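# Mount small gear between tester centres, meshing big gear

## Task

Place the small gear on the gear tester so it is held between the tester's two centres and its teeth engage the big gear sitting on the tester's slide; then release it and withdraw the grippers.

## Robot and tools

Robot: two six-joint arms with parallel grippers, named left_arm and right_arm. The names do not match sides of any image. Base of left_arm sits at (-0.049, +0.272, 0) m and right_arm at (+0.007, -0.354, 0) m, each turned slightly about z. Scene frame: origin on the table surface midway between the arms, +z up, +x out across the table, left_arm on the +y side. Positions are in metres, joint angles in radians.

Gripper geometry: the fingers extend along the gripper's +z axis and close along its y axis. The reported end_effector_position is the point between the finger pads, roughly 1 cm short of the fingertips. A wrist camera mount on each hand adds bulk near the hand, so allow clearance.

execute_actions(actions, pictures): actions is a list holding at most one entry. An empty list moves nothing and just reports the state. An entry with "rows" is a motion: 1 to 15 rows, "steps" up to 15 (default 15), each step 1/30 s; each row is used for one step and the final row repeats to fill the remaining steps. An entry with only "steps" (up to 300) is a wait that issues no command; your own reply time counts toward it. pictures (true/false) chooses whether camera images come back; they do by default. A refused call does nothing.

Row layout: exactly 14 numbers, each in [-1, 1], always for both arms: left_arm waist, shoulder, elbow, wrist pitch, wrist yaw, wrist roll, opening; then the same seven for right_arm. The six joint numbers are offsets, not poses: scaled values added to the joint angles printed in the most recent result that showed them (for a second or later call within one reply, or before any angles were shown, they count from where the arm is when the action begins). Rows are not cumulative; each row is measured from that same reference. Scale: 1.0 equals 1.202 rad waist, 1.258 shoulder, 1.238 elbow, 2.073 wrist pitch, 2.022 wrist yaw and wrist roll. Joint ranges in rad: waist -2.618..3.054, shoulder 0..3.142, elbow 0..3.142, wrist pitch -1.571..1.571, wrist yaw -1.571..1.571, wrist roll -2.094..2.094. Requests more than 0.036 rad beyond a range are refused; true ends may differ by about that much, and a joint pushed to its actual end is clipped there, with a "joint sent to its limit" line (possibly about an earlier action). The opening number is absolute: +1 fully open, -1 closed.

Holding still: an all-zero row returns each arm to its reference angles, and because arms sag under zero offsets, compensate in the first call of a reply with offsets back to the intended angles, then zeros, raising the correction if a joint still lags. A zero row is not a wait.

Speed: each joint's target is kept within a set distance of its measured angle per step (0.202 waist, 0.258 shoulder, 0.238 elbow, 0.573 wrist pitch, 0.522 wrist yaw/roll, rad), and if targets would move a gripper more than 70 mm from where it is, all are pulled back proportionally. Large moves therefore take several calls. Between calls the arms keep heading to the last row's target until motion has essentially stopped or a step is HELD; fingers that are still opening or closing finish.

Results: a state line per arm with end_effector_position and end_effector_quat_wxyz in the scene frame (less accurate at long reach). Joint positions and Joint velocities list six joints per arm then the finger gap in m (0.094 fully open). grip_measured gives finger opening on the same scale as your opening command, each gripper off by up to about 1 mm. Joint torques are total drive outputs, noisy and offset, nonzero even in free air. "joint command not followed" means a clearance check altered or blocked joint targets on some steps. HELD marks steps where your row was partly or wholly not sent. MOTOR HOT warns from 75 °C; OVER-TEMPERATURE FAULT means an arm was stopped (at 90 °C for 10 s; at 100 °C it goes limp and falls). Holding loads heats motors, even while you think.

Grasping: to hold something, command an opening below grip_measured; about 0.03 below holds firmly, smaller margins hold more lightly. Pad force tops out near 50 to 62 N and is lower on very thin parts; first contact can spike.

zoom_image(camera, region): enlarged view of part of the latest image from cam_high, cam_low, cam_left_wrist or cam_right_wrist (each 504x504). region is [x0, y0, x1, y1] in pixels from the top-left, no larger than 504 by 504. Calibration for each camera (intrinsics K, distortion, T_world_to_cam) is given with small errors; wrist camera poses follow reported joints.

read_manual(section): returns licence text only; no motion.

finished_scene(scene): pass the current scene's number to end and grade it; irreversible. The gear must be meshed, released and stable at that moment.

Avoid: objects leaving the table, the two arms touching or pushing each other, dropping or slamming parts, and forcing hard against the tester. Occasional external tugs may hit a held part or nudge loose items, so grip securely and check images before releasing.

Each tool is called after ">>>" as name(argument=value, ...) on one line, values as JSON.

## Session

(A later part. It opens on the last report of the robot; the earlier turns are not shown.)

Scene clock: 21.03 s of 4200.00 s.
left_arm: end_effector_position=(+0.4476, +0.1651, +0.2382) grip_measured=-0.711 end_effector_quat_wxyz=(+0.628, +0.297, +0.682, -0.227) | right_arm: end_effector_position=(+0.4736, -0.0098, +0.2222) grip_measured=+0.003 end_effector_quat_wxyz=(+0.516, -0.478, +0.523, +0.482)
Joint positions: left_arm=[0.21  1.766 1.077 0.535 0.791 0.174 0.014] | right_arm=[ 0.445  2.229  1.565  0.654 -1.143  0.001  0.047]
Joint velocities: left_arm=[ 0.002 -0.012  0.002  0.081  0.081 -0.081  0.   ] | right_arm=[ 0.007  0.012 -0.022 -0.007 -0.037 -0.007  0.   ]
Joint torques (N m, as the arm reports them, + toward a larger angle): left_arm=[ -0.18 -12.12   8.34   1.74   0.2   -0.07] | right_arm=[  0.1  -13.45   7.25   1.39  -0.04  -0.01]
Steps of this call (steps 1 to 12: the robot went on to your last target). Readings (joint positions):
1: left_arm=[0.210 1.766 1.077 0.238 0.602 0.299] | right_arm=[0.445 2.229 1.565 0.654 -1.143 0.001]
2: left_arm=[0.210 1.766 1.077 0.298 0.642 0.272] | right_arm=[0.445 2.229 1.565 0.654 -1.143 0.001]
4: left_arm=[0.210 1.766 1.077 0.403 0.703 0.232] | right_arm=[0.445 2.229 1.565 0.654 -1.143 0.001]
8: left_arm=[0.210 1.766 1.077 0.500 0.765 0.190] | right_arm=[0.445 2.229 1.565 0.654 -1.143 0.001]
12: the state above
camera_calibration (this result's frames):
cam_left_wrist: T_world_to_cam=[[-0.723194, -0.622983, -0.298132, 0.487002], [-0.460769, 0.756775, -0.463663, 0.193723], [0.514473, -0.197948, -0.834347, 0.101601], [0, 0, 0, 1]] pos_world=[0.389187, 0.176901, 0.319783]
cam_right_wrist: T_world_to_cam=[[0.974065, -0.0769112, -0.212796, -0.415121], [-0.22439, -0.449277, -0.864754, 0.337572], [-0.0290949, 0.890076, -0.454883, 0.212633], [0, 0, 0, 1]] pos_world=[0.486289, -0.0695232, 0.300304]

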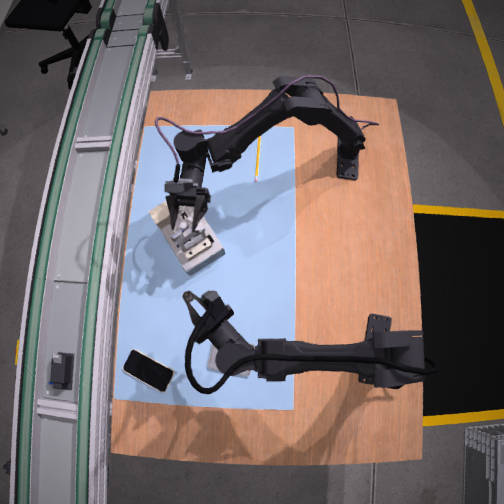

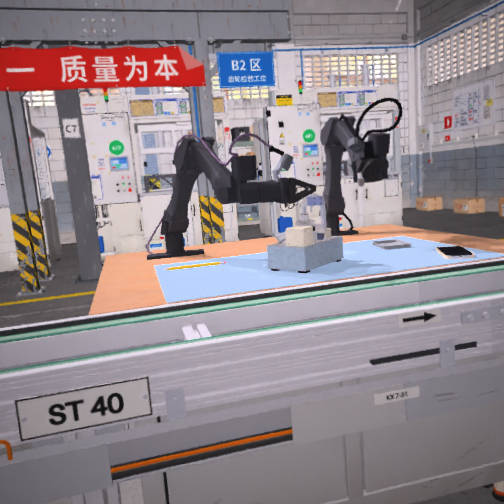

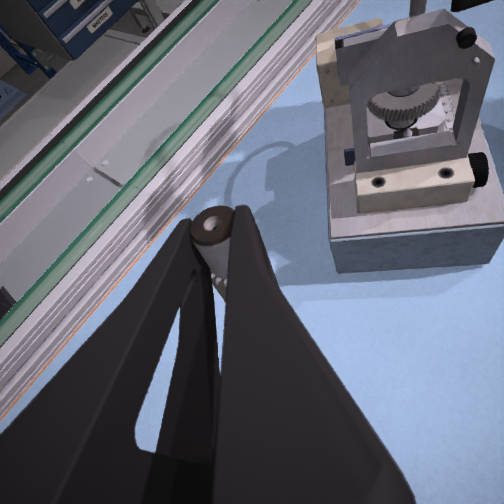

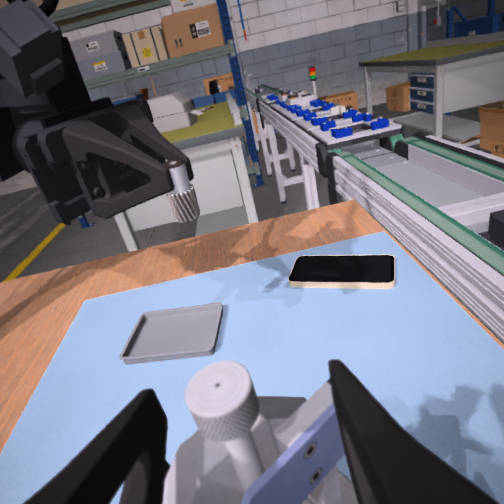

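>>> execute_actions(actions=[{"rows":[[0,0.02,0,0.04,0.017,-0.02,-0.78,0.01,-0.01,0.01,0.02,0,0,-0.1],[0,0.04,0,0.08,0.017,-0.04,-0.78,0.018,-0.01,0.01,0.03,0,0,-0.2],[0,0.06,-0.01,0.12,0.017,-0.06,-0.78,0.018,-0.01,0.01,0.03,0,0,-0.2],[-0.02,0.09,-0.01,0.16,0.017,-0.08,-0.78,0.018,-0.01,0.01,0.03,0,0,-0.2],[-0.04,0.12,-0.02,0.2,0.017,-0.105,-0.78,0.018,-0.01,0.01,0.03,0,0,-0.2],[-0.06,0.15,-0.02,0.24,0.017,-0.105,-0.78,0.018,-0.01,0.01,0.03,0,0,-0.2],[-0.08,0.18,-0.03,0.28,0.017,-0.105,-0.78,0.018,-0.01,0.01,0.03,0,0,-0.2],[-0.1,0.21,-0.03,0.31,0.017,-0.105,-0.78,0.018,-0.01,0.01,0.03,0,0,-0.2],[-0.12,0.23,-0.03,0.33,0.017,-0.105,-0.78,0.018,-0.01,0.01,0.03,0,0,-0.2],[-0.14,0.25,-0.03,0.33,0.017,-0.105,-0.78,0.018,-0.01,0.01,0.03,0,0,-0.2],[-0.155,0.27,-0.03,0.33,0.017,-0.105,-0.78,0.018,-0.01,0.01,0.03,0,0,-0.2],[-0.165,0.285,-0.03,0.33,0.017,-0.105,-0.78,0.018,-0.01,0.01,0.03,0,0,-0.2],[-0.175,0.295,-0.03,0.33,0.017,-0.105,-0.78,0.018,-0.01,0.01,0.03,0,0,-0.2]]}], pictures=false)

>>> execute_actions(actions=[{"steps":12}])

Scene clock: 24.07 s of 4200.00 s.
left_arm: end_effector_position=(+0.4393, +0.0533, +0.1438) grip_measured=-0.711 end_effector_quat_wxyz=(+0.615, +0.331, +0.627, -0.344) | right_arm: end_effector_position=(+0.4685, -0.0031, +0.2286) grip_measured=-0.197 end_effector_quat_wxyz=(+0.527, -0.488, +0.505, +0.479)
Joint positions: left_arm=[-0.005  2.153  1.038  1.105  0.82  -0.017  0.014] | right_arm=[ 0.46   2.229  1.565  0.699 -1.143  0.001  0.038]
Joint velocities: left_arm=[-0.335  0.281 -0.134  0.168  0.037 -0.125 -0.001] | right_arm=[-0.022 -0.007 -0.012 -0.007  0.037 -0.051  0.   ]
Joint torques (N m, as the arm reports them, + toward a larger angle): left_arm=[  1.81 -15.85   6.99   2.17  -0.05  -0.09] | right_arm=[  0.65 -14.5    7.21   1.57  -0.02  -0.01]
Steps of this call (steps 1 to 30: the robot went on to your last target; steps 31 to 76: nothing new was sent; steps 77 to 91: all 15 steps of this action). Readings (joint positions):
77: left_arm=[0.210 1.768 1.077 0.559 0.809 0.159] | right_arm=[0.445 2.229 1.565 0.658 -1.143 0.001]
78: left_arm=[0.210 1.776 1.077 0.581 0.811 0.149] | right_arm=[0.446 2.229 1.565 0.664 -1.143 0.001]
80: left_arm=[0.209 1.812 1.077 0.664 0.813 0.112] | right_arm=[0.449 2.229 1.565 0.678 -1.143 0.001]
84: left_arm=[0.161 1.952 1.071 0.910 0.813 0.028] | right_arm=[0.458 2.229 1.565 0.691 -1.143 0.001]
91: the state above

Scene clock: 24.47 s of 4200.00 s.
left_arm: end_effector_position=(+0.4365, +0.0507, +0.1530) grip_measured=-0.711 end_effector_quat_wxyz=(+0.633, +0.338, +0.606, -0.344) | right_arm: end_effector_position=(+0.4685, -0.0031, +0.2288) grip_measured=-0.197 end_effector_quat_wxyz=(+0.527, -0.488, +0.504, +0.479)
Joint positions: left_arm=[-0.009  2.16   1.033  1.181  0.826 -0.029  0.014] | right_arm=[ 0.46   2.229  1.565  0.7   -1.143  0.001  0.038]
Joint velocities: left_arm=[ 0.007  0.002 -0.002  0.051  0.066 -0.066  0.   ] | right_arm=[ 0.012 -0.012 -0.002 -0.007 -0.066 -0.051 -0.   ]
Joint torques (N m, as the arm reports them, + toward a larger angle): left_arm=[  0.51 -14.69   6.52   1.72  -0.02  -0.13] | right_arm=[  0.75 -14.49   7.21   1.57  -0.02  -0.02]
Steps of this call (steps 1 to 12: the robot went on to your last target). Readings (joint positions):
1: left_arm=[-0.013 2.159 1.034 1.111 0.823 -0.019] | right_arm=[0.460 2.229 1.565 0.699 -1.143 0.001]
2: left_arm=[-0.015 2.160 1.033 1.117 0.825 -0.021] | right_arm=[0.460 2.229 1.565 0.699 -1.143 0.001]
4: left_arm=[-0.013 2.160 1.033 1.142 0.826 -0.024] | right_arm=[0.460 2.229 1.565 0.699 -1.143 0.001]
8: left_arm=[-0.009 2.160 1.033 1.171 0.826 -0.027] | right_arm=[0.460 2.229 1.565 0.700 -1.143 0.001]
12: the state above
camera_calibration (this result's frames):
cam_left_wrist: T_world_to_cam=[[-0.844698, -0.468646, -0.258565, 0.421395], [-0.243715, 0.76686, -0.593741, 0.160294], [0.476538, -0.438515, -0.761982, 0.0312793], [0, 0, 0, 1]] pos_world=[0.380112, 0.0882788, 0.227965]
cam_right_wrist: T_world_to_cam=[[0.983245, -0.0596693, -0.172246, -0.421766], [-0.180835, -0.438368, -0.880416, 0.328316], [-0.0229733, 0.896813, -0.441813, 0.203669], [0, 0, 0, 1]] pos_world=[0.47875, -0.0638968, 0.306391]

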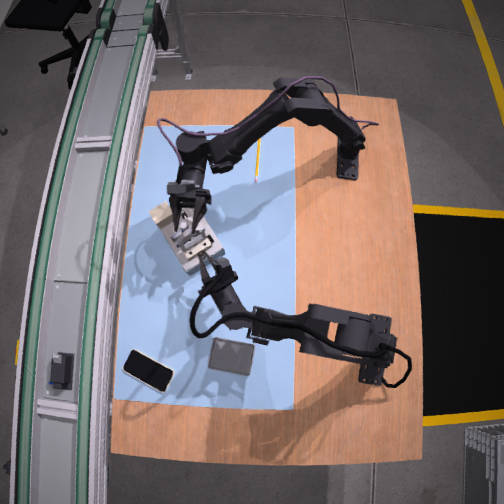

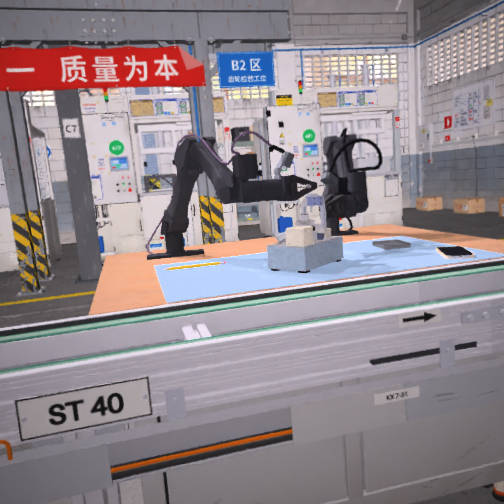

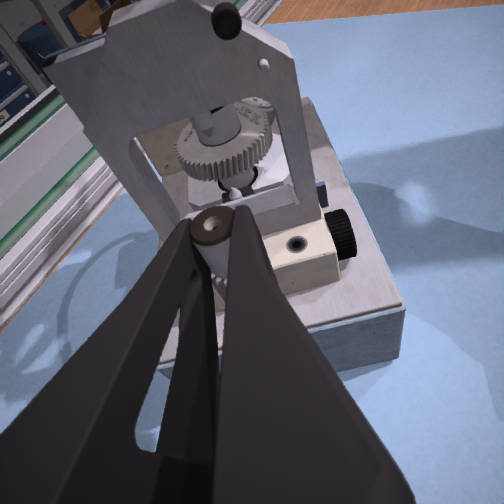

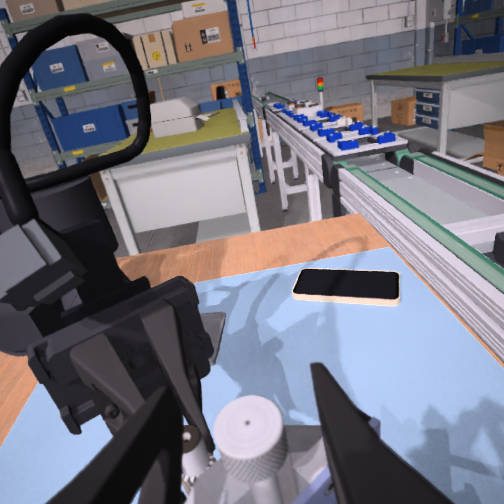

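>>> execute_actions(actions=[{"rows":[[0,-0.01,0.03,0,-0.01,0,-0.78,0,0,0.01,-0.015,0.01,0,-0.3],[0,-0.01,0.045,-0.005,-0.014,0,-0.78,0,0,0.01,-0.015,0.01,0,-0.35],[-0.01,-0.01,0.055,-0.012,-0.018,0,-0.78,0,0,0.01,-0.015,0.01,0,-0.4],[-0.022,-0.01,0.055,-0.012,-0.018,0,-0.78,0,0,0.01,-0.015,0.01,0,-0.45],[-0.022,-0.01,0.055,-0.012,-0.018,0,-0.78,0,0,0.01,-0.015,0.01,0,-0.5],[-0.022,-0.01,0.055,-0.012,-0.018,0,-0.78,0,0,0.01,-0.015,0.01,0,-0.55],[-0.022,-0.01,0.055,-0.012,-0.018,0,-0.78,0,0,0.01,-0.015,0.01,0,-0.6],[-0.022,-0.01,0.055,-0.012,-0.018,0,-0.78,0,0,0.01,-0.015,0.01,0,-0.65],[-0.022,-0.01,0.055,-0.012,-0.018,0,-0.78,0,0,0.01,-0.015,0.01,0,-0.7],[-0.022,-0.01,0.055,-0.012,-0.018,0,-0.78,0,0,0.01,-0.015,0.01,0,-0.75]]}])

>>> zoom_image(camera="cam_low", region=[285,170,355,240])

Scene clock: 27.10 s of 4200.00 s.
left_arm: end_effector_position=(+0.4431, +0.0426, +0.1630) grip_measured=-0.711 end_effector_quat_wxyz=(+0.639, +0.338, +0.601, -0.341) | right_arm: end_effector_position=(+0.4711, -0.0033, +0.2266) grip_measured=-0.705 end_effector_quat_wxyz=(+0.525, -0.482, +0.513, +0.478)
Joint positions: left_arm=[-0.028  2.16   1.072  1.16   0.802 -0.029  0.014] | right_arm=[ 0.46   2.229  1.565  0.684 -1.128  0.001  0.014]
Joint velocities: left_arm=[ 0.002  0.002 -0.007  0.037 -0.066 -0.051  0.001] | right_arm=[ 0.002  0.002 -0.012  0.037 -0.066 -0.081 -0.   ]
Joint torques (N m, as the arm reports them, + toward a larger angle): left_arm=[ -0.55 -13.79   8.75   1.46  -0.14   0.01] | right_arm=[  0.1  -13.42   7.22   1.2    0.03  -0.01]
Steps of this call (steps 1 to 30: the robot went on to your last target; steps 31 to 64: nothing new was sent; steps 65 to 79: all 15 steps of this action). Readings (joint positions):
65: left_arm=[-0.009 2.160 1.033 1.187 0.825 -0.029] | right_arm=[0.460 2.229 1.565 0.698 -1.141 0.001]
66: left_arm=[-0.009 2.160 1.036 1.184 0.823 -0.029] | right_arm=[0.460 2.229 1.565 0.695 -1.139 0.001]
68: left_arm=[-0.011 2.160 1.052 1.169 0.815 -0.029] | right_arm=[0.460 2.229 1.565 0.690 -1.135 0.001]
72: left_arm=[-0.022 2.160 1.072 1.167 0.804 -0.029] | right_arm=[0.460 2.229 1.565 0.685 -1.132 0.001]
79: the state above
camera_calibration (this result's frames):
cam_left_wrist: T_world_to_cam=[[-0.837808, -0.474464, -0.270114, 0.424901], [-0.237768, 0.762447, -0.601782, 0.172933], [0.491472, -0.439953, -0.751596, 0.0239896], [0, 0, 0, 1]] pos_world=[0.385313, 0.0803023, 0.23687]
cam_right_wrist: T_world_to_cam=[[0.979624, -0.0748235, -0.18638, -0.419887], [-0.200156, -0.44017, -0.875322, 0.334715], [-0.0165442, 0.894791, -0.446178, 0.200853], [0, 0, 0, 1]] pos_world=[0.481649, -0.0638068, 0.304341]

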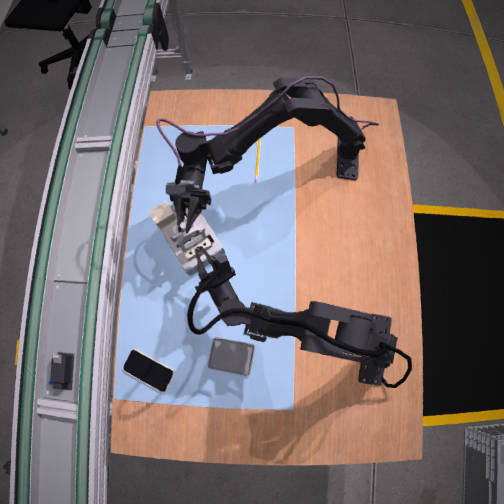

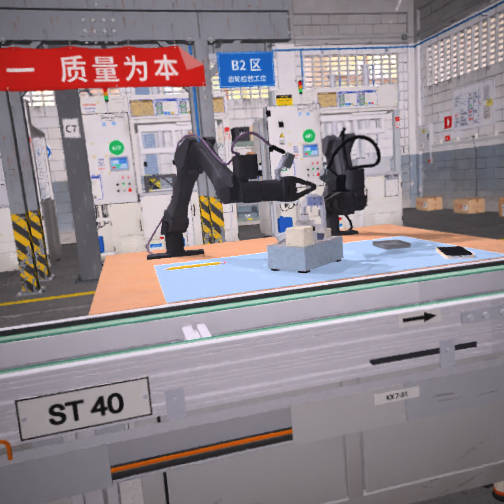

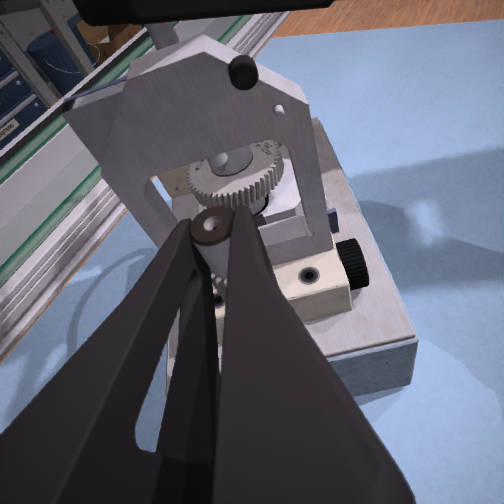

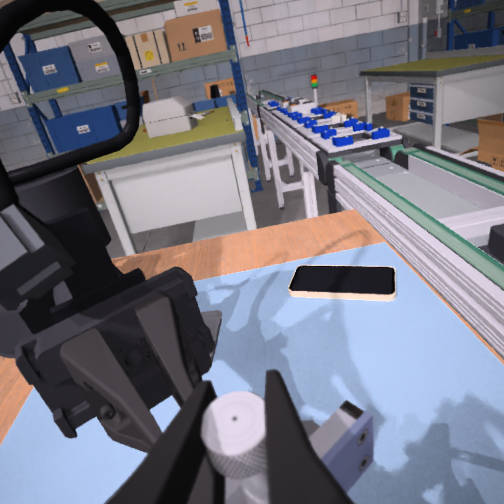

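Region (285, 170, 355, 240) of cam_low's 504x504 image, scaled by 7.200, with more detail than that image has.

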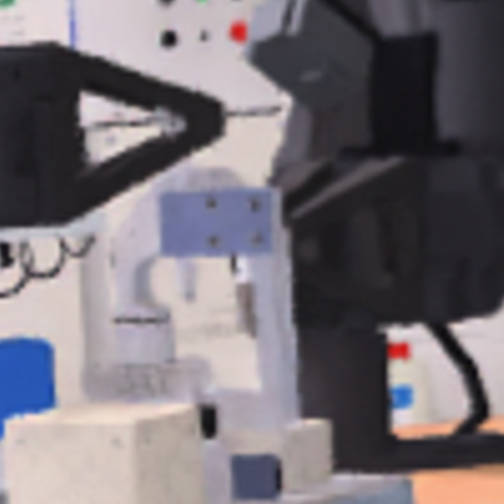

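>>> execute_actions(actions=[{"rows":[[0,0.01,0.01,0.01,0,0,-0.78,0,-0.02,0.03,0,0,0,-0.76],[0,0.02,0.02,0.015,0,0,-0.78,0,-0.03,0.05,0,0,0,-0.76],[0,0.03,0.03,0.024,-0.01,0,-0.78,0,-0.04,0.06,0,0,0,-0.76],[-0.01,0.04,0.04,0.024,-0.015,0,-0.78,0,-0.04,0.08,0,0,0,-0.76],[-0.02,0.045,0.05,0.024,-0.018,0,-0.78,0,-0.04,0.08,0,0,0,-0.76]],"steps":12}], pictures=false)

>>> execute_actions(actions=[{"rows":[[0,-0.005,0.01,0.005,0,0,-0.78,0,-0.075,0.03,0,0,0,-0.76]],"steps":10}])

>>> zoom_image(camera="cam_low", region=[285,170,355,240])

Scene clock: 29.10 s of 4200.00 s.
left_arm: end_effector_position=(+0.4495, +0.0360, +0.1444) grip_measured=-0.711 end_effector_quat_wxyz=(+0.635, +0.333, +0.608, -0.341) | right_arm: end_effector_position=(+0.4705, -0.0026, +0.2356) grip_measured=-0.705 end_effector_quat_wxyz=(+0.519, -0.489, +0.507, +0.484)
Joint positions: left_arm=[-0.043  2.221  1.099  1.176  0.78  -0.029  0.014] | right_arm=[ 0.458  2.229  1.604  0.645 -1.156  0.001  0.014]
Joint velocities: left_arm=[-0.002 -0.012  0.007 -0.081 -0.007 -0.066  0.   ] | right_arm=[ 0.007  0.012  0.007  0.051 -0.037  0.007 -0.001]
Joint torques (N m, as the arm reports them, + toward a larger angle): left_arm=[ -0.66 -13.66   9.26   1.69  -0.14   0.02] | right_arm=[  0.29 -17.85  10.91   1.85   0.29  -0.02]
Steps of this call (steps 1 to 15: the robot went on to your last target; steps 16 to 48: nothing new was sent; steps 49 to 60: all 12 steps of this action). Readings (joint positions):
49: left_arm=[-0.028 2.161 1.072 1.158 0.801 -0.029] | right_arm=[0.460 2.229 1.566 0.684 -1.128 0.001]
50: left_arm=[-0.028 2.164 1.072 1.161 0.801 -0.029] | right_arm=[0.460 2.229 1.570 0.681 -1.131 0.001]
52: left_arm=[-0.028 2.179 1.078 1.173 0.799 -0.029] | right_arm=[0.459 2.229 1.581 0.666 -1.139 0.001]
56: left_arm=[-0.036 2.217 1.099 1.176 0.783 -0.029] | right_arm=[0.458 2.229 1.603 0.649 -1.155 0.001]
60: the state above

Scene clock: 29.43 s of 4200.00 s.
left_arm: end_effector_position=(+0.4495, +0.0360, +0.1445) grip_measured=-0.711 end_effector_quat_wxyz=(+0.635, +0.333, +0.608, -0.341) | right_arm: end_effector_position=(+0.4705, -0.0036, +0.2408) grip_measured=-0.705 end_effector_quat_wxyz=(+0.517, -0.485, +0.515, +0.482)
Joint positions: left_arm=[-0.043  2.221  1.099  1.177  0.78  -0.029  0.014] | right_arm=[ 0.458  2.208  1.604  0.603 -1.144 -0.005  0.014]
Joint velocities: left_arm=[ 0.007  0.007  0.017 -0.051  0.037 -0.037  0.   ] | right_arm=[ 0.012 -0.007 -0.002 -0.095  0.066  0.037 -0.001]
Joint torques (N m, as the arm reports them, + toward a larger angle): left_arm=[  0.   -13.51   7.27   1.54  -0.05   0.01] | right_arm=[  0.1  -19.75   9.24   1.91  -0.17   0.09]
Steps of this call (steps 1 to 10: all 10 steps of this action). Readings (joint positions):
1: left_arm=[-0.043 2.221 1.099 1.177 0.780 -0.029] | right_arm=[0.458 2.225 1.604 0.637 -1.157 0.001]
2: left_arm=[-0.043 2.221 1.099 1.177 0.780 -0.029] | right_arm=[0.458 2.222 1.604 0.627 -1.154 0.000]
4: left_arm=[-0.043 2.221 1.099 1.177 0.780 -0.029] | right_arm=[0.458 2.213 1.604 0.614 -1.148 -0.002]
8: left_arm=[-0.043 2.221 1.099 1.177 0.780 -0.029] | right_arm=[0.458 2.208 1.604 0.604 -1.144 -0.004]
10: the state above
camera_calibration (this result's frames):
cam_left_wrist: T_world_to_cam=[[-0.839159, -0.479876, -0.25599, 0.420874], [-0.254159, 0.762107, -0.59548, 0.174784], [0.480848, -0.43464, -0.761494, 0.0100125], [0, 0, 0, 1]] pos_world=[0.392789, 0.0731151, 0.219444]
cam_right_wrist: T_world_to_cam=[[0.977954, -0.0633572, -0.198979, -0.412778], [-0.205955, -0.450017, -0.868946, 0.348064], [-0.0344899, 0.89077, -0.453144, 0.217616], [0, 0, 0, 1]] pos_world=[0.482868, -0.0633641, 0.318926]

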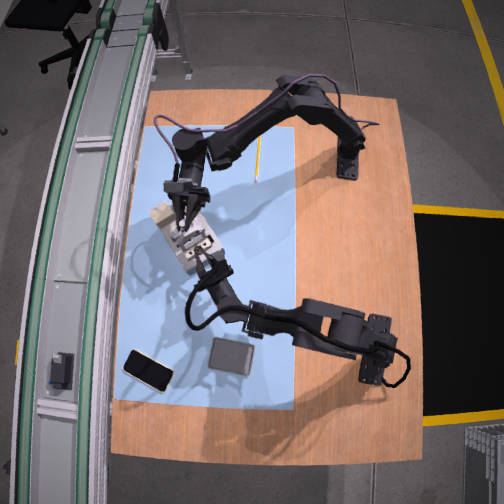

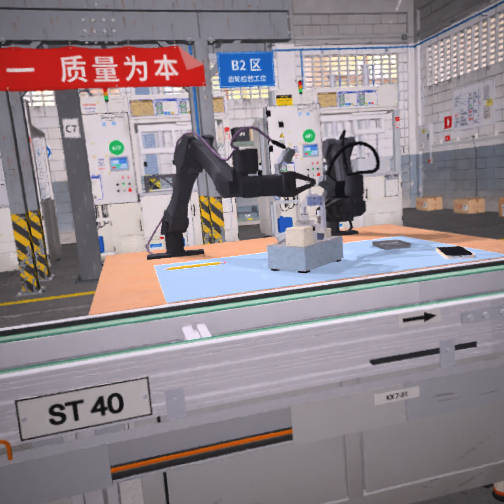

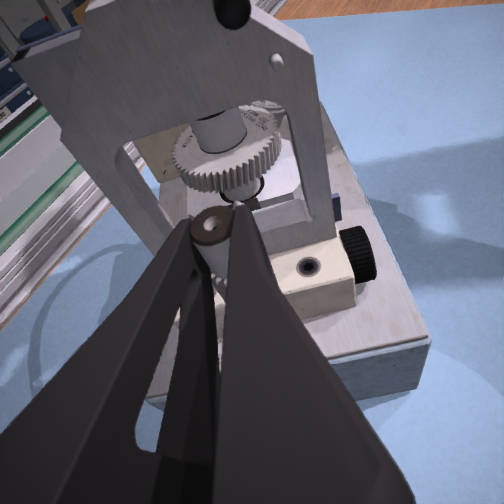

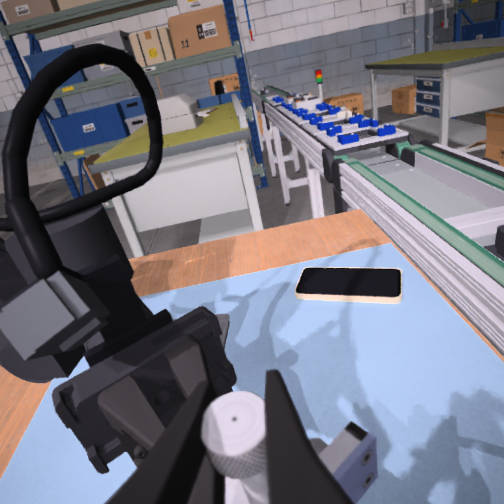

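Region (285, 170, 355, 240) of cam_low's 504x504 image, scaled by 7.200, with more detail than that image has.

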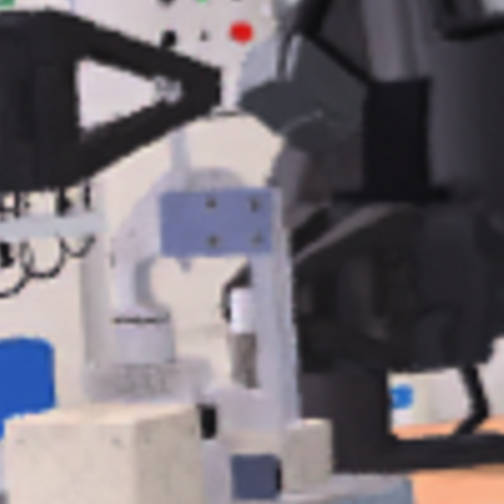

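>>> execute_actions(actions=[{"rows":[[0,0,0.03,0.005,0,0,-0.78,0,-0.04,0.03,0.06,0,0,-0.76],[0,0,0.045,0.005,0,0,-0.78,0,-0.04,0.03,0.08,0,0,-0.76],[-0.01,0.005,0.057,0.005,-0.01,0,-0.78,0,-0.04,0.03,0.08,0,0,-0.76],[-0.022,0.013,0.057,0.005,-0.014,-0.006,-0.78,0,-0.04,0.03,0.08,0,0,-0.76]],"steps":14}])

>>> zoom_image(camera="cam_low", region=[285,170,355,240])

Scene clock: 31.37 s of 4200.00 s.
left_arm: end_effector_position=(+0.4548, +0.0266, +0.1533) grip_measured=-0.711 end_effector_quat_wxyz=(+0.643, +0.336, +0.598, -0.341) | right_arm: end_effector_position=(+0.4704, -0.0035, +0.2464) grip_measured=-0.705 end_effector_quat_wxyz=(+0.529, -0.489, +0.503, +0.477)
Joint positions: left_arm=[-0.061  2.232  1.139  1.176  0.765 -0.032  0.014] | right_arm=[ 0.458  2.208  1.604  0.641 -1.143 -0.004  0.014]
Joint velocities: left_arm=[ 0.002 -0.022 -0.007 -0.037  0.007  0.051  0.002] | right_arm=[ 0.007 -0.007 -0.007 -0.022 -0.007  0.007  0.001]
Joint torques (N m, as the arm reports them, + toward a larger angle): left_arm=[ -0.66 -12.71   8.87   1.57  -0.14  -0.06] | right_arm=[  0.07 -17.75   9.23   2.88  -0.03  -0.03]
Steps of this call (steps 1 to 15: the robot went on to your last target; steps 16 to 44: nothing new was sent; steps 45 to 58: all 14 steps of this action). Readings (joint positions):
45: left_arm=[-0.043 2.221 1.099 1.177 0.780 -0.029] | right_arm=[0.458 2.208 1.604 0.606 -1.143 -0.007]
46: left_arm=[-0.043 2.222 1.102 1.176 0.780 -0.029] | right_arm=[0.458 2.208 1.604 0.615 -1.143 -0.007]
48: left_arm=[-0.044 2.228 1.121 1.176 0.777 -0.030] | right_arm=[0.458 2.208 1.604 0.630 -1.143 -0.007]
52: left_arm=[-0.055 2.232 1.139 1.176 0.766 -0.032] | right_arm=[0.458 2.208 1.604 0.639 -1.143 -0.005]
58: the state above
camera_calibration (this result's frames):
cam_left_wrist: T_world_to_cam=[[-0.833975, -0.479513, -0.273044, 0.423302], [-0.236407, 0.757599, -0.608404, 0.182529], [0.498595, -0.442844, -0.745179, -0.000256387], [0, 0, 0, 1]] pos_world=[0.396302, 0.0645811, 0.22644]
cam_right_wrist: T_world_to_cam=[[0.984227, -0.0612086, -0.165983, -0.422655], [-0.175916, -0.437897, -0.881646, 0.34198], [-0.0187192, 0.896939, -0.441758, 0.20981], [0, 0, 0, 1]] pos_world=[0.480076, -0.0643048, 0.324037]

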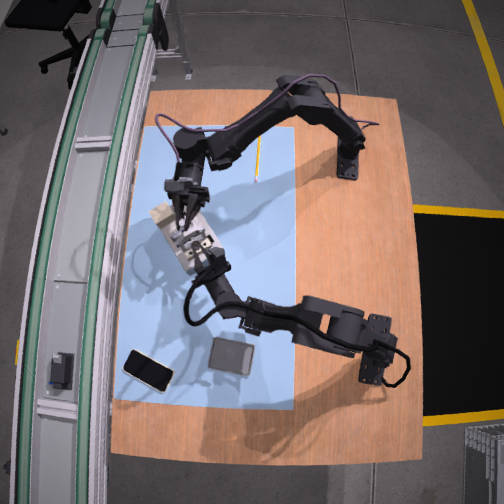

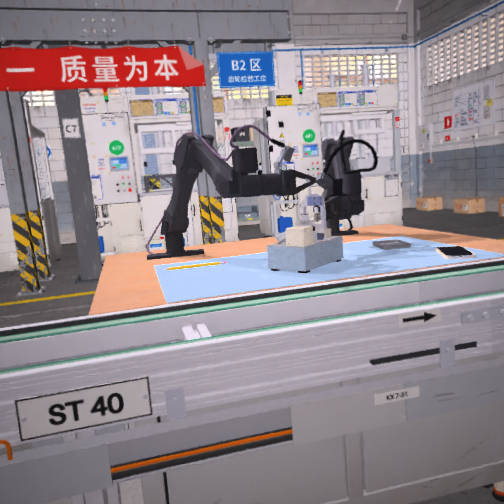

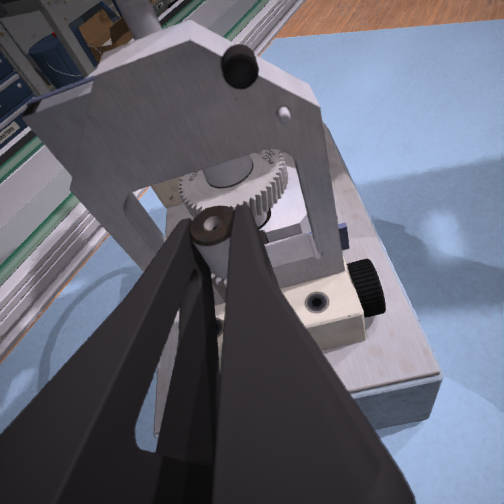

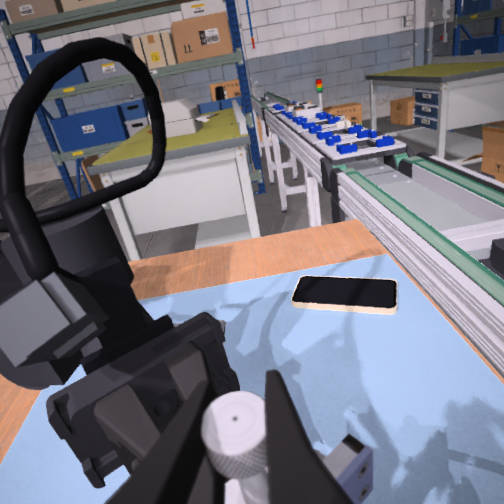

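Region (285, 170, 355, 240) of cam_low's 504x504 image, scaled by 7.200, with more detail than that image has.

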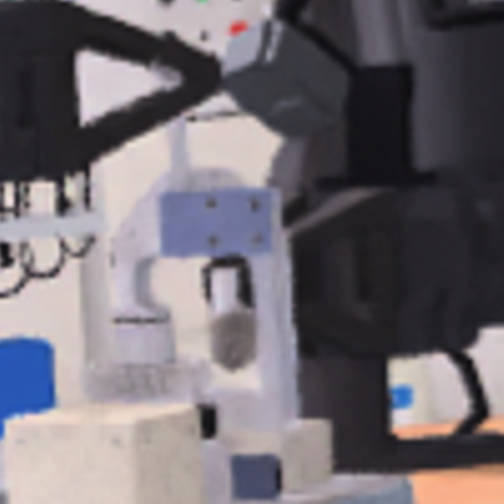

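>>> execute_actions(actions=[{"rows":[[0,0.01,0.03,0.005,0,0,-0.78,0,-0.04,0.03,0.055,0,0,-0.76],[0,0.018,0.04,0.005,0,0,-0.78,0,-0.04,0.03,0.055,0,0,-0.76],[-0.01,0.026,0.05,0.005,-0.01,0,-0.78,0,-0.04,0.03,0.055,0,0,-0.76],[-0.022,0.029,0.059,0.005,-0.015,0,-0.78,0,-0.04,0.03,0.055,0,0,-0.76]],"steps":14}])

>>> zoom_image(camera="cam_low", region=[285,170,355,240])

Scene clock: 32.77 s of 4200.00 s.
left_arm: end_effector_position=(+0.4612, +0.0187, +0.1479) grip_measured=-0.711 end_effector_quat_wxyz=(+0.644, +0.335, +0.598, -0.340) | right_arm: end_effector_position=(+0.4704, -0.0035, +0.2464) grip_measured=-0.705 end_effector_quat_wxyz=(+0.529, -0.489, +0.503, +0.477)
Joint positions: left_arm=[-0.076  2.269  1.178  1.176  0.748 -0.032  0.014] | right_arm=[ 0.458  2.208  1.604  0.641 -1.143 -0.003  0.014]
Joint velocities: left_arm=[-0.007  0.002  0.002 -0.051  0.007 -0.037 -0.   ] | right_arm=[ 0.002  0.002 -0.012  0.066 -0.022 -0.037 -0.001]
Joint torques (N m, as the arm reports them, + toward a larger angle): left_arm=[ -0.73 -13.46   9.4    1.57  -0.16   0.05] | right_arm=[  0.1  -17.76   9.22   2.72  -0.02  -0.02]
Steps of this call (steps 1 to 15: the robot went on to your last target; steps 16 to 28: nothing new was sent; steps 29 to 42: all 14 steps of this action). Readings (joint positions):
29: left_arm=[-0.061 2.233 1.139 1.176 0.763 -0.032] | right_arm=[0.458 2.208 1.604 0.641 -1.143 -0.003]
30: left_arm=[-0.061 2.237 1.142 1.176 0.764 -0.032] | right_arm=[0.458 2.208 1.604 0.641 -1.143 -0.003]
32: left_arm=[-0.062 2.252 1.161 1.176 0.760 -0.032] | right_arm=[0.458 2.208 1.604 0.641 -1.143 -0.003]
36: left_arm=[-0.073 2.269 1.178 1.176 0.749 -0.032] | right_arm=[0.458 2.208 1.604 0.641 -1.143 -0.003]
42: the state above
camera_calibration (this result's frames):
cam_left_wrist: T_world_to_cam=[[-0.832874, -0.481568, -0.272789, 0.422914], [-0.237287, 0.755975, -0.610079, 0.187515], [0.500016, -0.44339, -0.743902, -0.0118221], [0, 0, 0, 1]] pos_world=[0.40264, 0.0566634, 0.220971]
cam_right_wrist: T_world_to_cam=[[0.984224, -0.0611762, -0.166016, -0.422634], [-0.175934, -0.437757, -0.881712, 0.342054], [-0.018735, 0.89701, -0.441614, 0.209807], [0, 0, 0, 1]] pos_world=[0.480076, -0.0643178, 0.324082]

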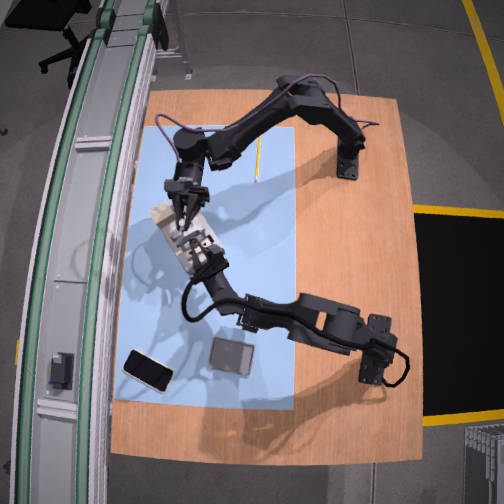

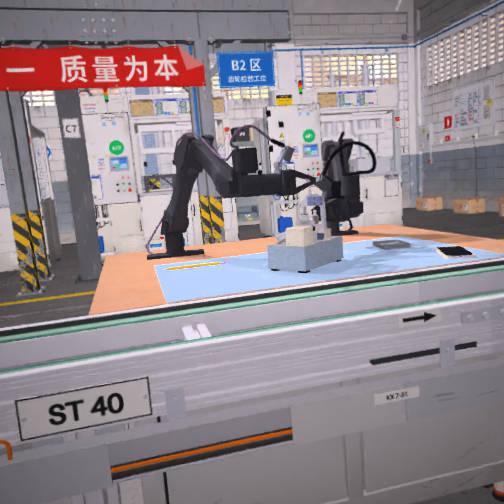

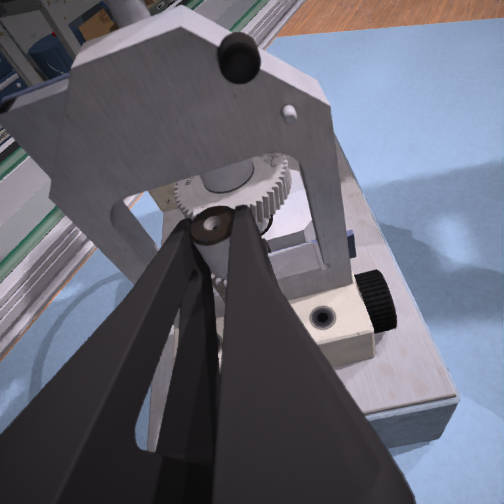

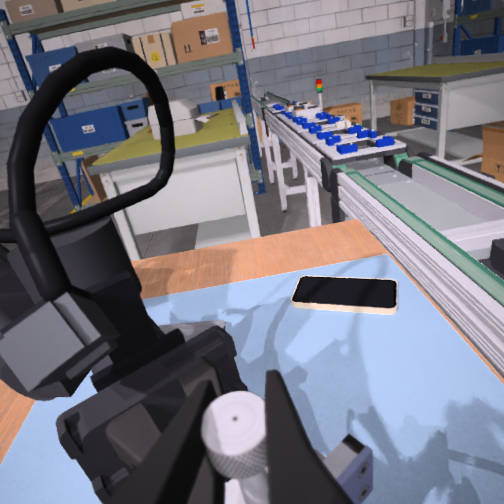

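Region (285, 170, 355, 240) of cam_low's 504x504 image, scaled by 7.200, with more detail than that image has.

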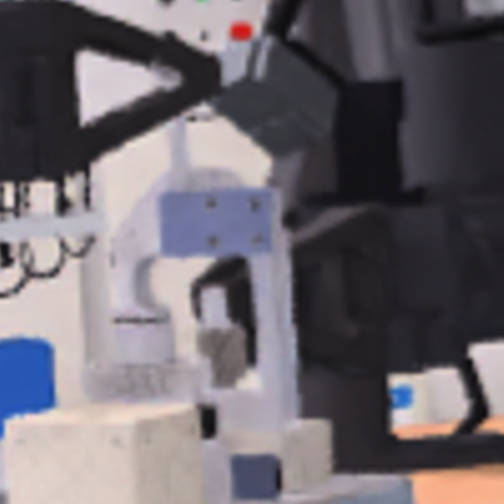

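>>> execute_actions(actions=[{"rows":[[0,0,0.02,0.022,0,-0.01,-0.78,0,-0.04,0.03,0.055,0,0,-0.76],[0,0,0.03,0.022,0,-0.015,-0.78,0,-0.04,0.03,0.055,0,0,-0.76],[0,0.008,0.035,0.022,0,-0.015,-0.78,0,-0.04,0.03,0.055,0,0,-0.76],[-0.01,0.014,0.045,0.022,-0.005,-0.015,-0.78,0,-0.04,0.03,0.055,0,0,-0.76],[-0.02,0.02,0.052,0.022,-0.011,-0.015,-0.78,0,-0.04,0.03,0.055,0,0,-0.76]],"steps":15}])

>>> zoom_image(camera="cam_low", region=[285,170,355,240])

Scene clock: 34.17 s of 4200.00 s.
left_arm: end_effector_position=(+0.4623, +0.0170, +0.1481) grip_measured=-0.711 end_effector_quat_wxyz=(+0.644, +0.332, +0.594, -0.350) | right_arm: end_effector_position=(+0.4704, -0.0035, +0.2464) grip_measured=-0.705 end_effector_quat_wxyz=(+0.529, -0.489, +0.503, +0.477)
Joint positions: left_arm=[-0.076  2.287  1.192  1.197  0.756 -0.058  0.014] | right_arm=[ 0.458  2.208  1.604  0.641 -1.143 -0.003  0.014]
Joint velocities: left_arm=[ 0.012  0.012 -0.012  0.007  0.007 -0.022  0.   ] | right_arm=[-0.002 -0.002 -0.007 -0.007  0.037 -0.022 -0.001]
Joint torques (N m, as the arm reports them, + toward a larger angle): left_arm=[ -1.74 -12.91  10.62   1.72  -0.38   0.01] | right_arm=[  0.09 -17.76   9.23   2.73  -0.02  -0.02]
Steps of this call (steps 1 to 15: the robot went on to your last target; steps 16 to 27: nothing new was sent; steps 28 to 42: all 15 steps of this action). Readings (joint positions):
28: left_arm=[-0.076 2.269 1.178 1.176 0.748 -0.034] | right_arm=[0.458 2.208 1.604 0.641 -1.143 -0.003]
29: left_arm=[-0.076 2.269 1.178 1.176 0.748 -0.038] | right_arm=[0.458 2.208 1.604 0.641 -1.143 -0.003]
31: left_arm=[-0.076 2.274 1.181 1.181 0.748 -0.043] | right_arm=[0.458 2.208 1.604 0.641 -1.143 -0.003]
35: left_arm=[-0.076 2.285 1.192 1.192 0.756 -0.054] | right_arm=[0.458 2.208 1.604 0.641 -1.143 -0.003]
42: the state above
camera_calibration (this result's frames):
cam_left_wrist: T_world_to_cam=[[-0.838924, -0.477122, -0.261843, 0.424179], [-0.231125, 0.747894, -0.622283, 0.188247], [0.492736, -0.46153, -0.737701, -0.01024], [0, 0, 0, 1]] pos_world=[0.404408, 0.0568698, 0.220657]
cam_right_wrist: T_world_to_cam=[[0.984224, -0.0611762, -0.166016, -0.422634], [-0.175934, -0.437757, -0.881712, 0.342054], [-0.018735, 0.89701, -0.441614, 0.209807], [0, 0, 0, 1]] pos_world=[0.480076, -0.0643178, 0.324082]

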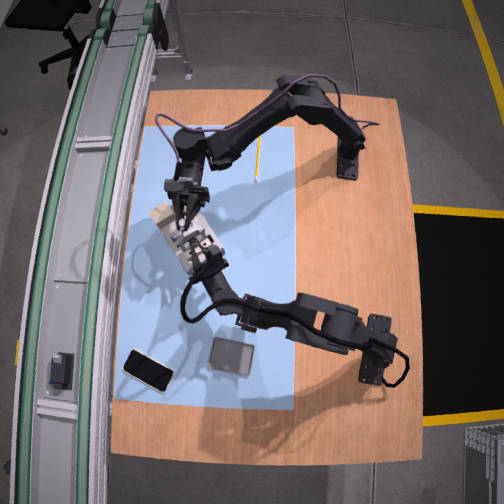

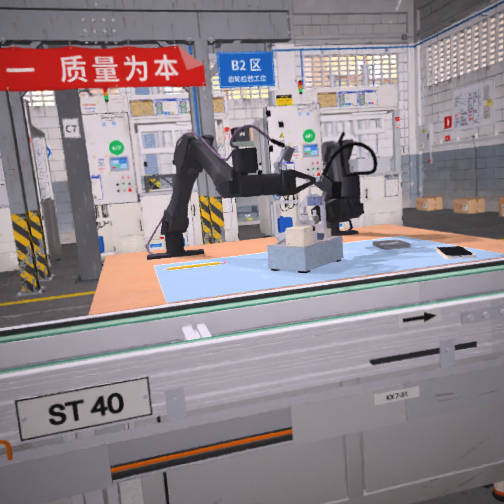

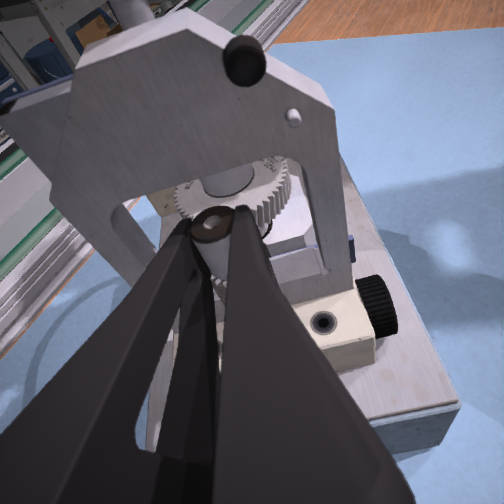

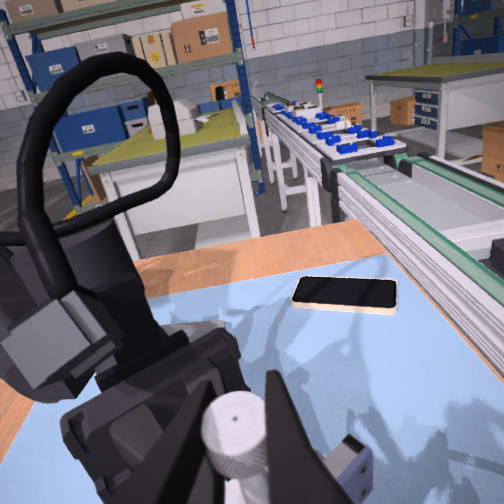

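Region (285, 170, 355, 240) of cam_low's 504x504 image, scaled by 7.200, with more detail than that image has.

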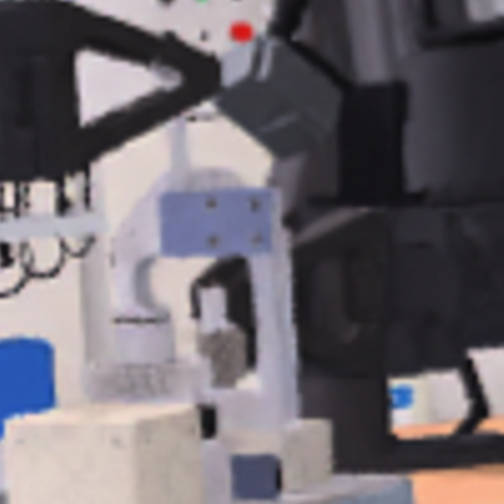

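>>> execute_actions(actions=[{"rows":[[0.012,-0.005,0,0,0,0,-0.78,0,-0.04,0.03,0.055,0,0,-0.76],[0.012,-0.005,0,0,0,0,-0.78,0,-0.04,0.03,0.055,0,0,-0.76],[0.012,-0.005,0,0,0,0,-0.78,0,-0.04,0.03,0.055,0,0,-0.76],[0.012,-0.005,0,0.032,0,-0.012,-0.78,0,-0.04,0.03,0.055,0,0,-0.76]],"steps":15}], pictures=false)

Scene clock: 35.43 s of 4200.00 s.
left_arm: end_effector_position=(+0.4623, +0.0201, +0.1541) grip_measured=-0.711 end_effector_quat_wxyz=(+0.652, +0.331, +0.585, -0.351) | right_arm: end_effector_position=(+0.4704, -0.0035, +0.2464) grip_measured=-0.705 end_effector_quat_wxyz=(+0.529, -0.489, +0.503, +0.477)
Joint positions: left_arm=[-0.069  2.287  1.192  1.229  0.764 -0.072  0.014] | right_arm=[ 0.458  2.208  1.604  0.641 -1.143 -0.003  0.014]
Joint velocities: left_arm=[-0.017  0.017  0.012  0.007  0.037  0.007 -0.001] | right_arm=[-0.007 -0.002 -0.017 -0.051  0.007  0.022  0.   ]
Joint torques (N m, as the arm reports them, + toward a larger angle): left_arm=[  0.38 -14.16   6.08   1.75  -0.12  -0.08] | right_arm=[  0.1  -17.76   9.22   2.73  -0.02  -0.01]
Steps of this call (steps 1 to 15: the robot went on to your last target; steps 16 to 23: nothing new was sent; steps 24 to 38: all 15 steps of this action). Readings (joint positions):
24: left_arm=[-0.074 2.287 1.192 1.197 0.760 -0.058] | right_arm=[0.458 2.208 1.604 0.641 -1.143 -0.003]
25: left_arm=[-0.071 2.287 1.192 1.197 0.764 -0.058] | right_arm=[0.458 2.208 1.604 0.641 -1.143 -0.003]
27: left_arm=[-0.069 2.287 1.192 1.200 0.764 -0.061] | right_arm=[0.458 2.208 1.604 0.641 -1.143 -0.003]
31: left_arm=[-0.069 2.287 1.192 1.219 0.764 -0.068] | right_arm=[0.458 2.208 1.604 0.641 -1.143 -0.003]
38: the state above

>>> execute_actions(actions=[{"rows":[[0,0,0.025,0.005,0,0,-0.78,0,-0.04,0.03,0.055,0,0,-0.76],[-0.007,0.005,0.032,0.005,-0.005,0,-0.78,0,-0.04,0.03,0.055,0,0,-0.76],[-0.014,0.012,0.04,0.005,-0.01,0,-0.78,0,-0.04,0.03,0.055,0,0,-0.76],[-0.02,0.018,0.048,0.005,-0.015,0,-0.78,0,-0.04,0.03,0.055,0,0,-0.76],[-0.028,0.022,0.055,0.005,-0.018,0,-0.78,0,-0.04,0.03,0.055,0,0,-0.76]],"steps":15}])

>>> zoom_image(camera="cam_low", region=[285,170,355,240])

Scene clock: 36.93 s of 4200.00 s.
left_arm: end_effector_position=(+0.4647, +0.0064, +0.1529) grip_measured=-0.711 end_effector_quat_wxyz=(+0.654, +0.333, +0.580, -0.354) | right_arm: end_effector_position=(+0.4704, -0.0035, +0.2464) grip_measured=-0.705 end_effector_quat_wxyz=(+0.529, -0.489, +0.503, +0.477)
Joint positions: left_arm=[-0.097  2.314  1.227  1.23   0.743 -0.073  0.014] | right_arm=[ 0.458  2.208  1.604  0.641 -1.143 -0.003  0.014]
Joint velocities: left_arm=[ 0.012 -0.002 -0.002  0.007 -0.066  0.037  0.   ] | right_arm=[ 0.012  0.007  0.007 -0.007  0.066 -0.051 -0.001]
Joint torques (N m, as the arm reports them, + toward a larger angle): left_arm=[ -0.41 -13.71   9.28   1.53  -0.11  -0.01] | right_arm=[  0.1  -17.75   9.23   2.73  -0.02  -0.01]
Steps of this call (steps 1 to 15: the robot went on to your last target; steps 16 to 30: nothing new was sent; steps 31 to 45: all 15 steps of this action). Readings (joint positions):
31: left_arm=[-0.069 2.287 1.192 1.230 0.764 -0.073] | right_arm=[0.458 2.208 1.604 0.641 -1.143 -0.003]
32: left_arm=[-0.069 2.287 1.192 1.230 0.764 -0.073] | right_arm=[0.458 2.208 1.604 0.641 -1.143 -0.003]
34: left_arm=[-0.071 2.294 1.203 1.230 0.761 -0.073] | right_arm=[0.458 2.208 1.604 0.641 -1.143 -0.003]
38: left_arm=[-0.087 2.312 1.227 1.230 0.746 -0.073] | right_arm=[0.458 2.208 1.604 0.641 -1.143 -0.003]
45: the state above
camera_calibration (this result's frames):
cam_left_wrist: T_world_to_cam=[[-0.83578, -0.47555, -0.274454, 0.422804], [-0.208148, 0.736965, -0.643084, 0.192233], [0.508081, -0.480349, -0.714925, -0.0232213], [0, 0, 0, 1]] pos_world=[0.405182, 0.048241, 0.223061]
cam_right_wrist: T_world_to_cam=[[0.984224, -0.0611762, -0.166016, -0.422634], [-0.175934, -0.437757, -0.881712, 0.342054], [-0.018735, 0.89701, -0.441614, 0.209807], [0, 0, 0, 1]] pos_world=[0.480076, -0.0643178, 0.324082]

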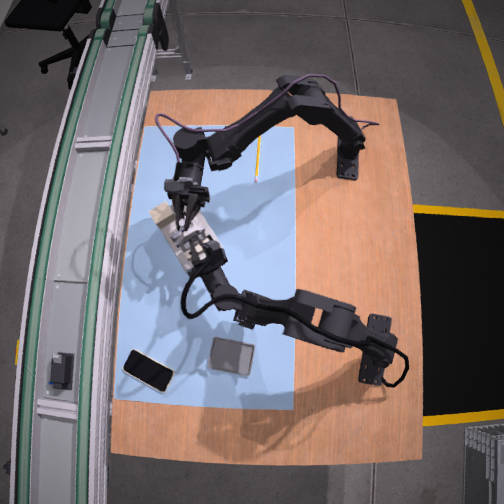

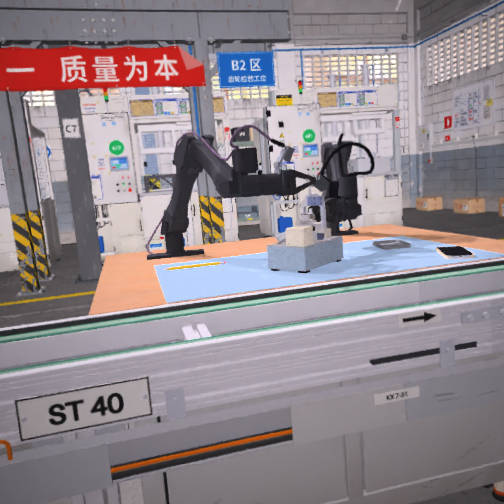

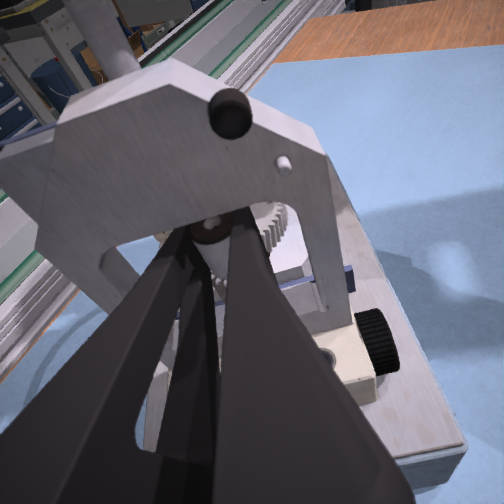

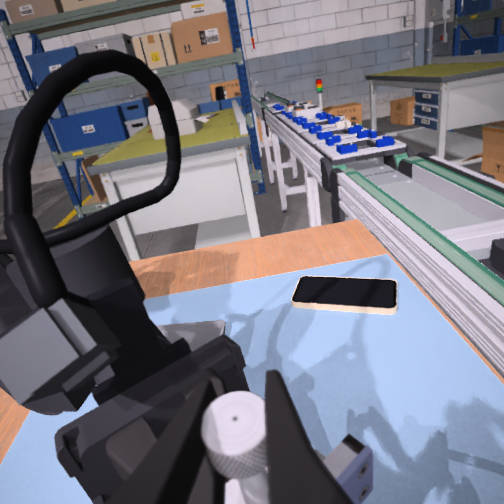

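Region (285, 170, 355, 240) of cam_low's 504x504 image, scaled by 7.200, with more detail than that image has.

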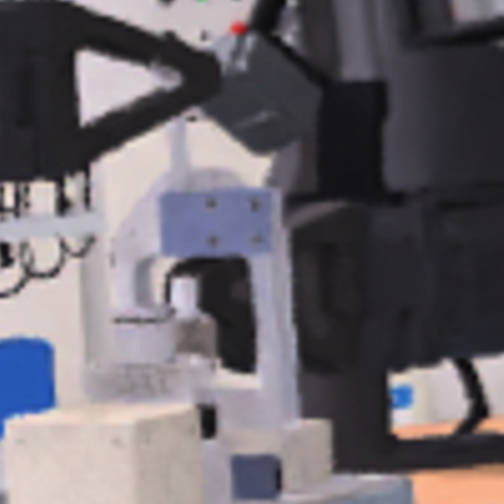

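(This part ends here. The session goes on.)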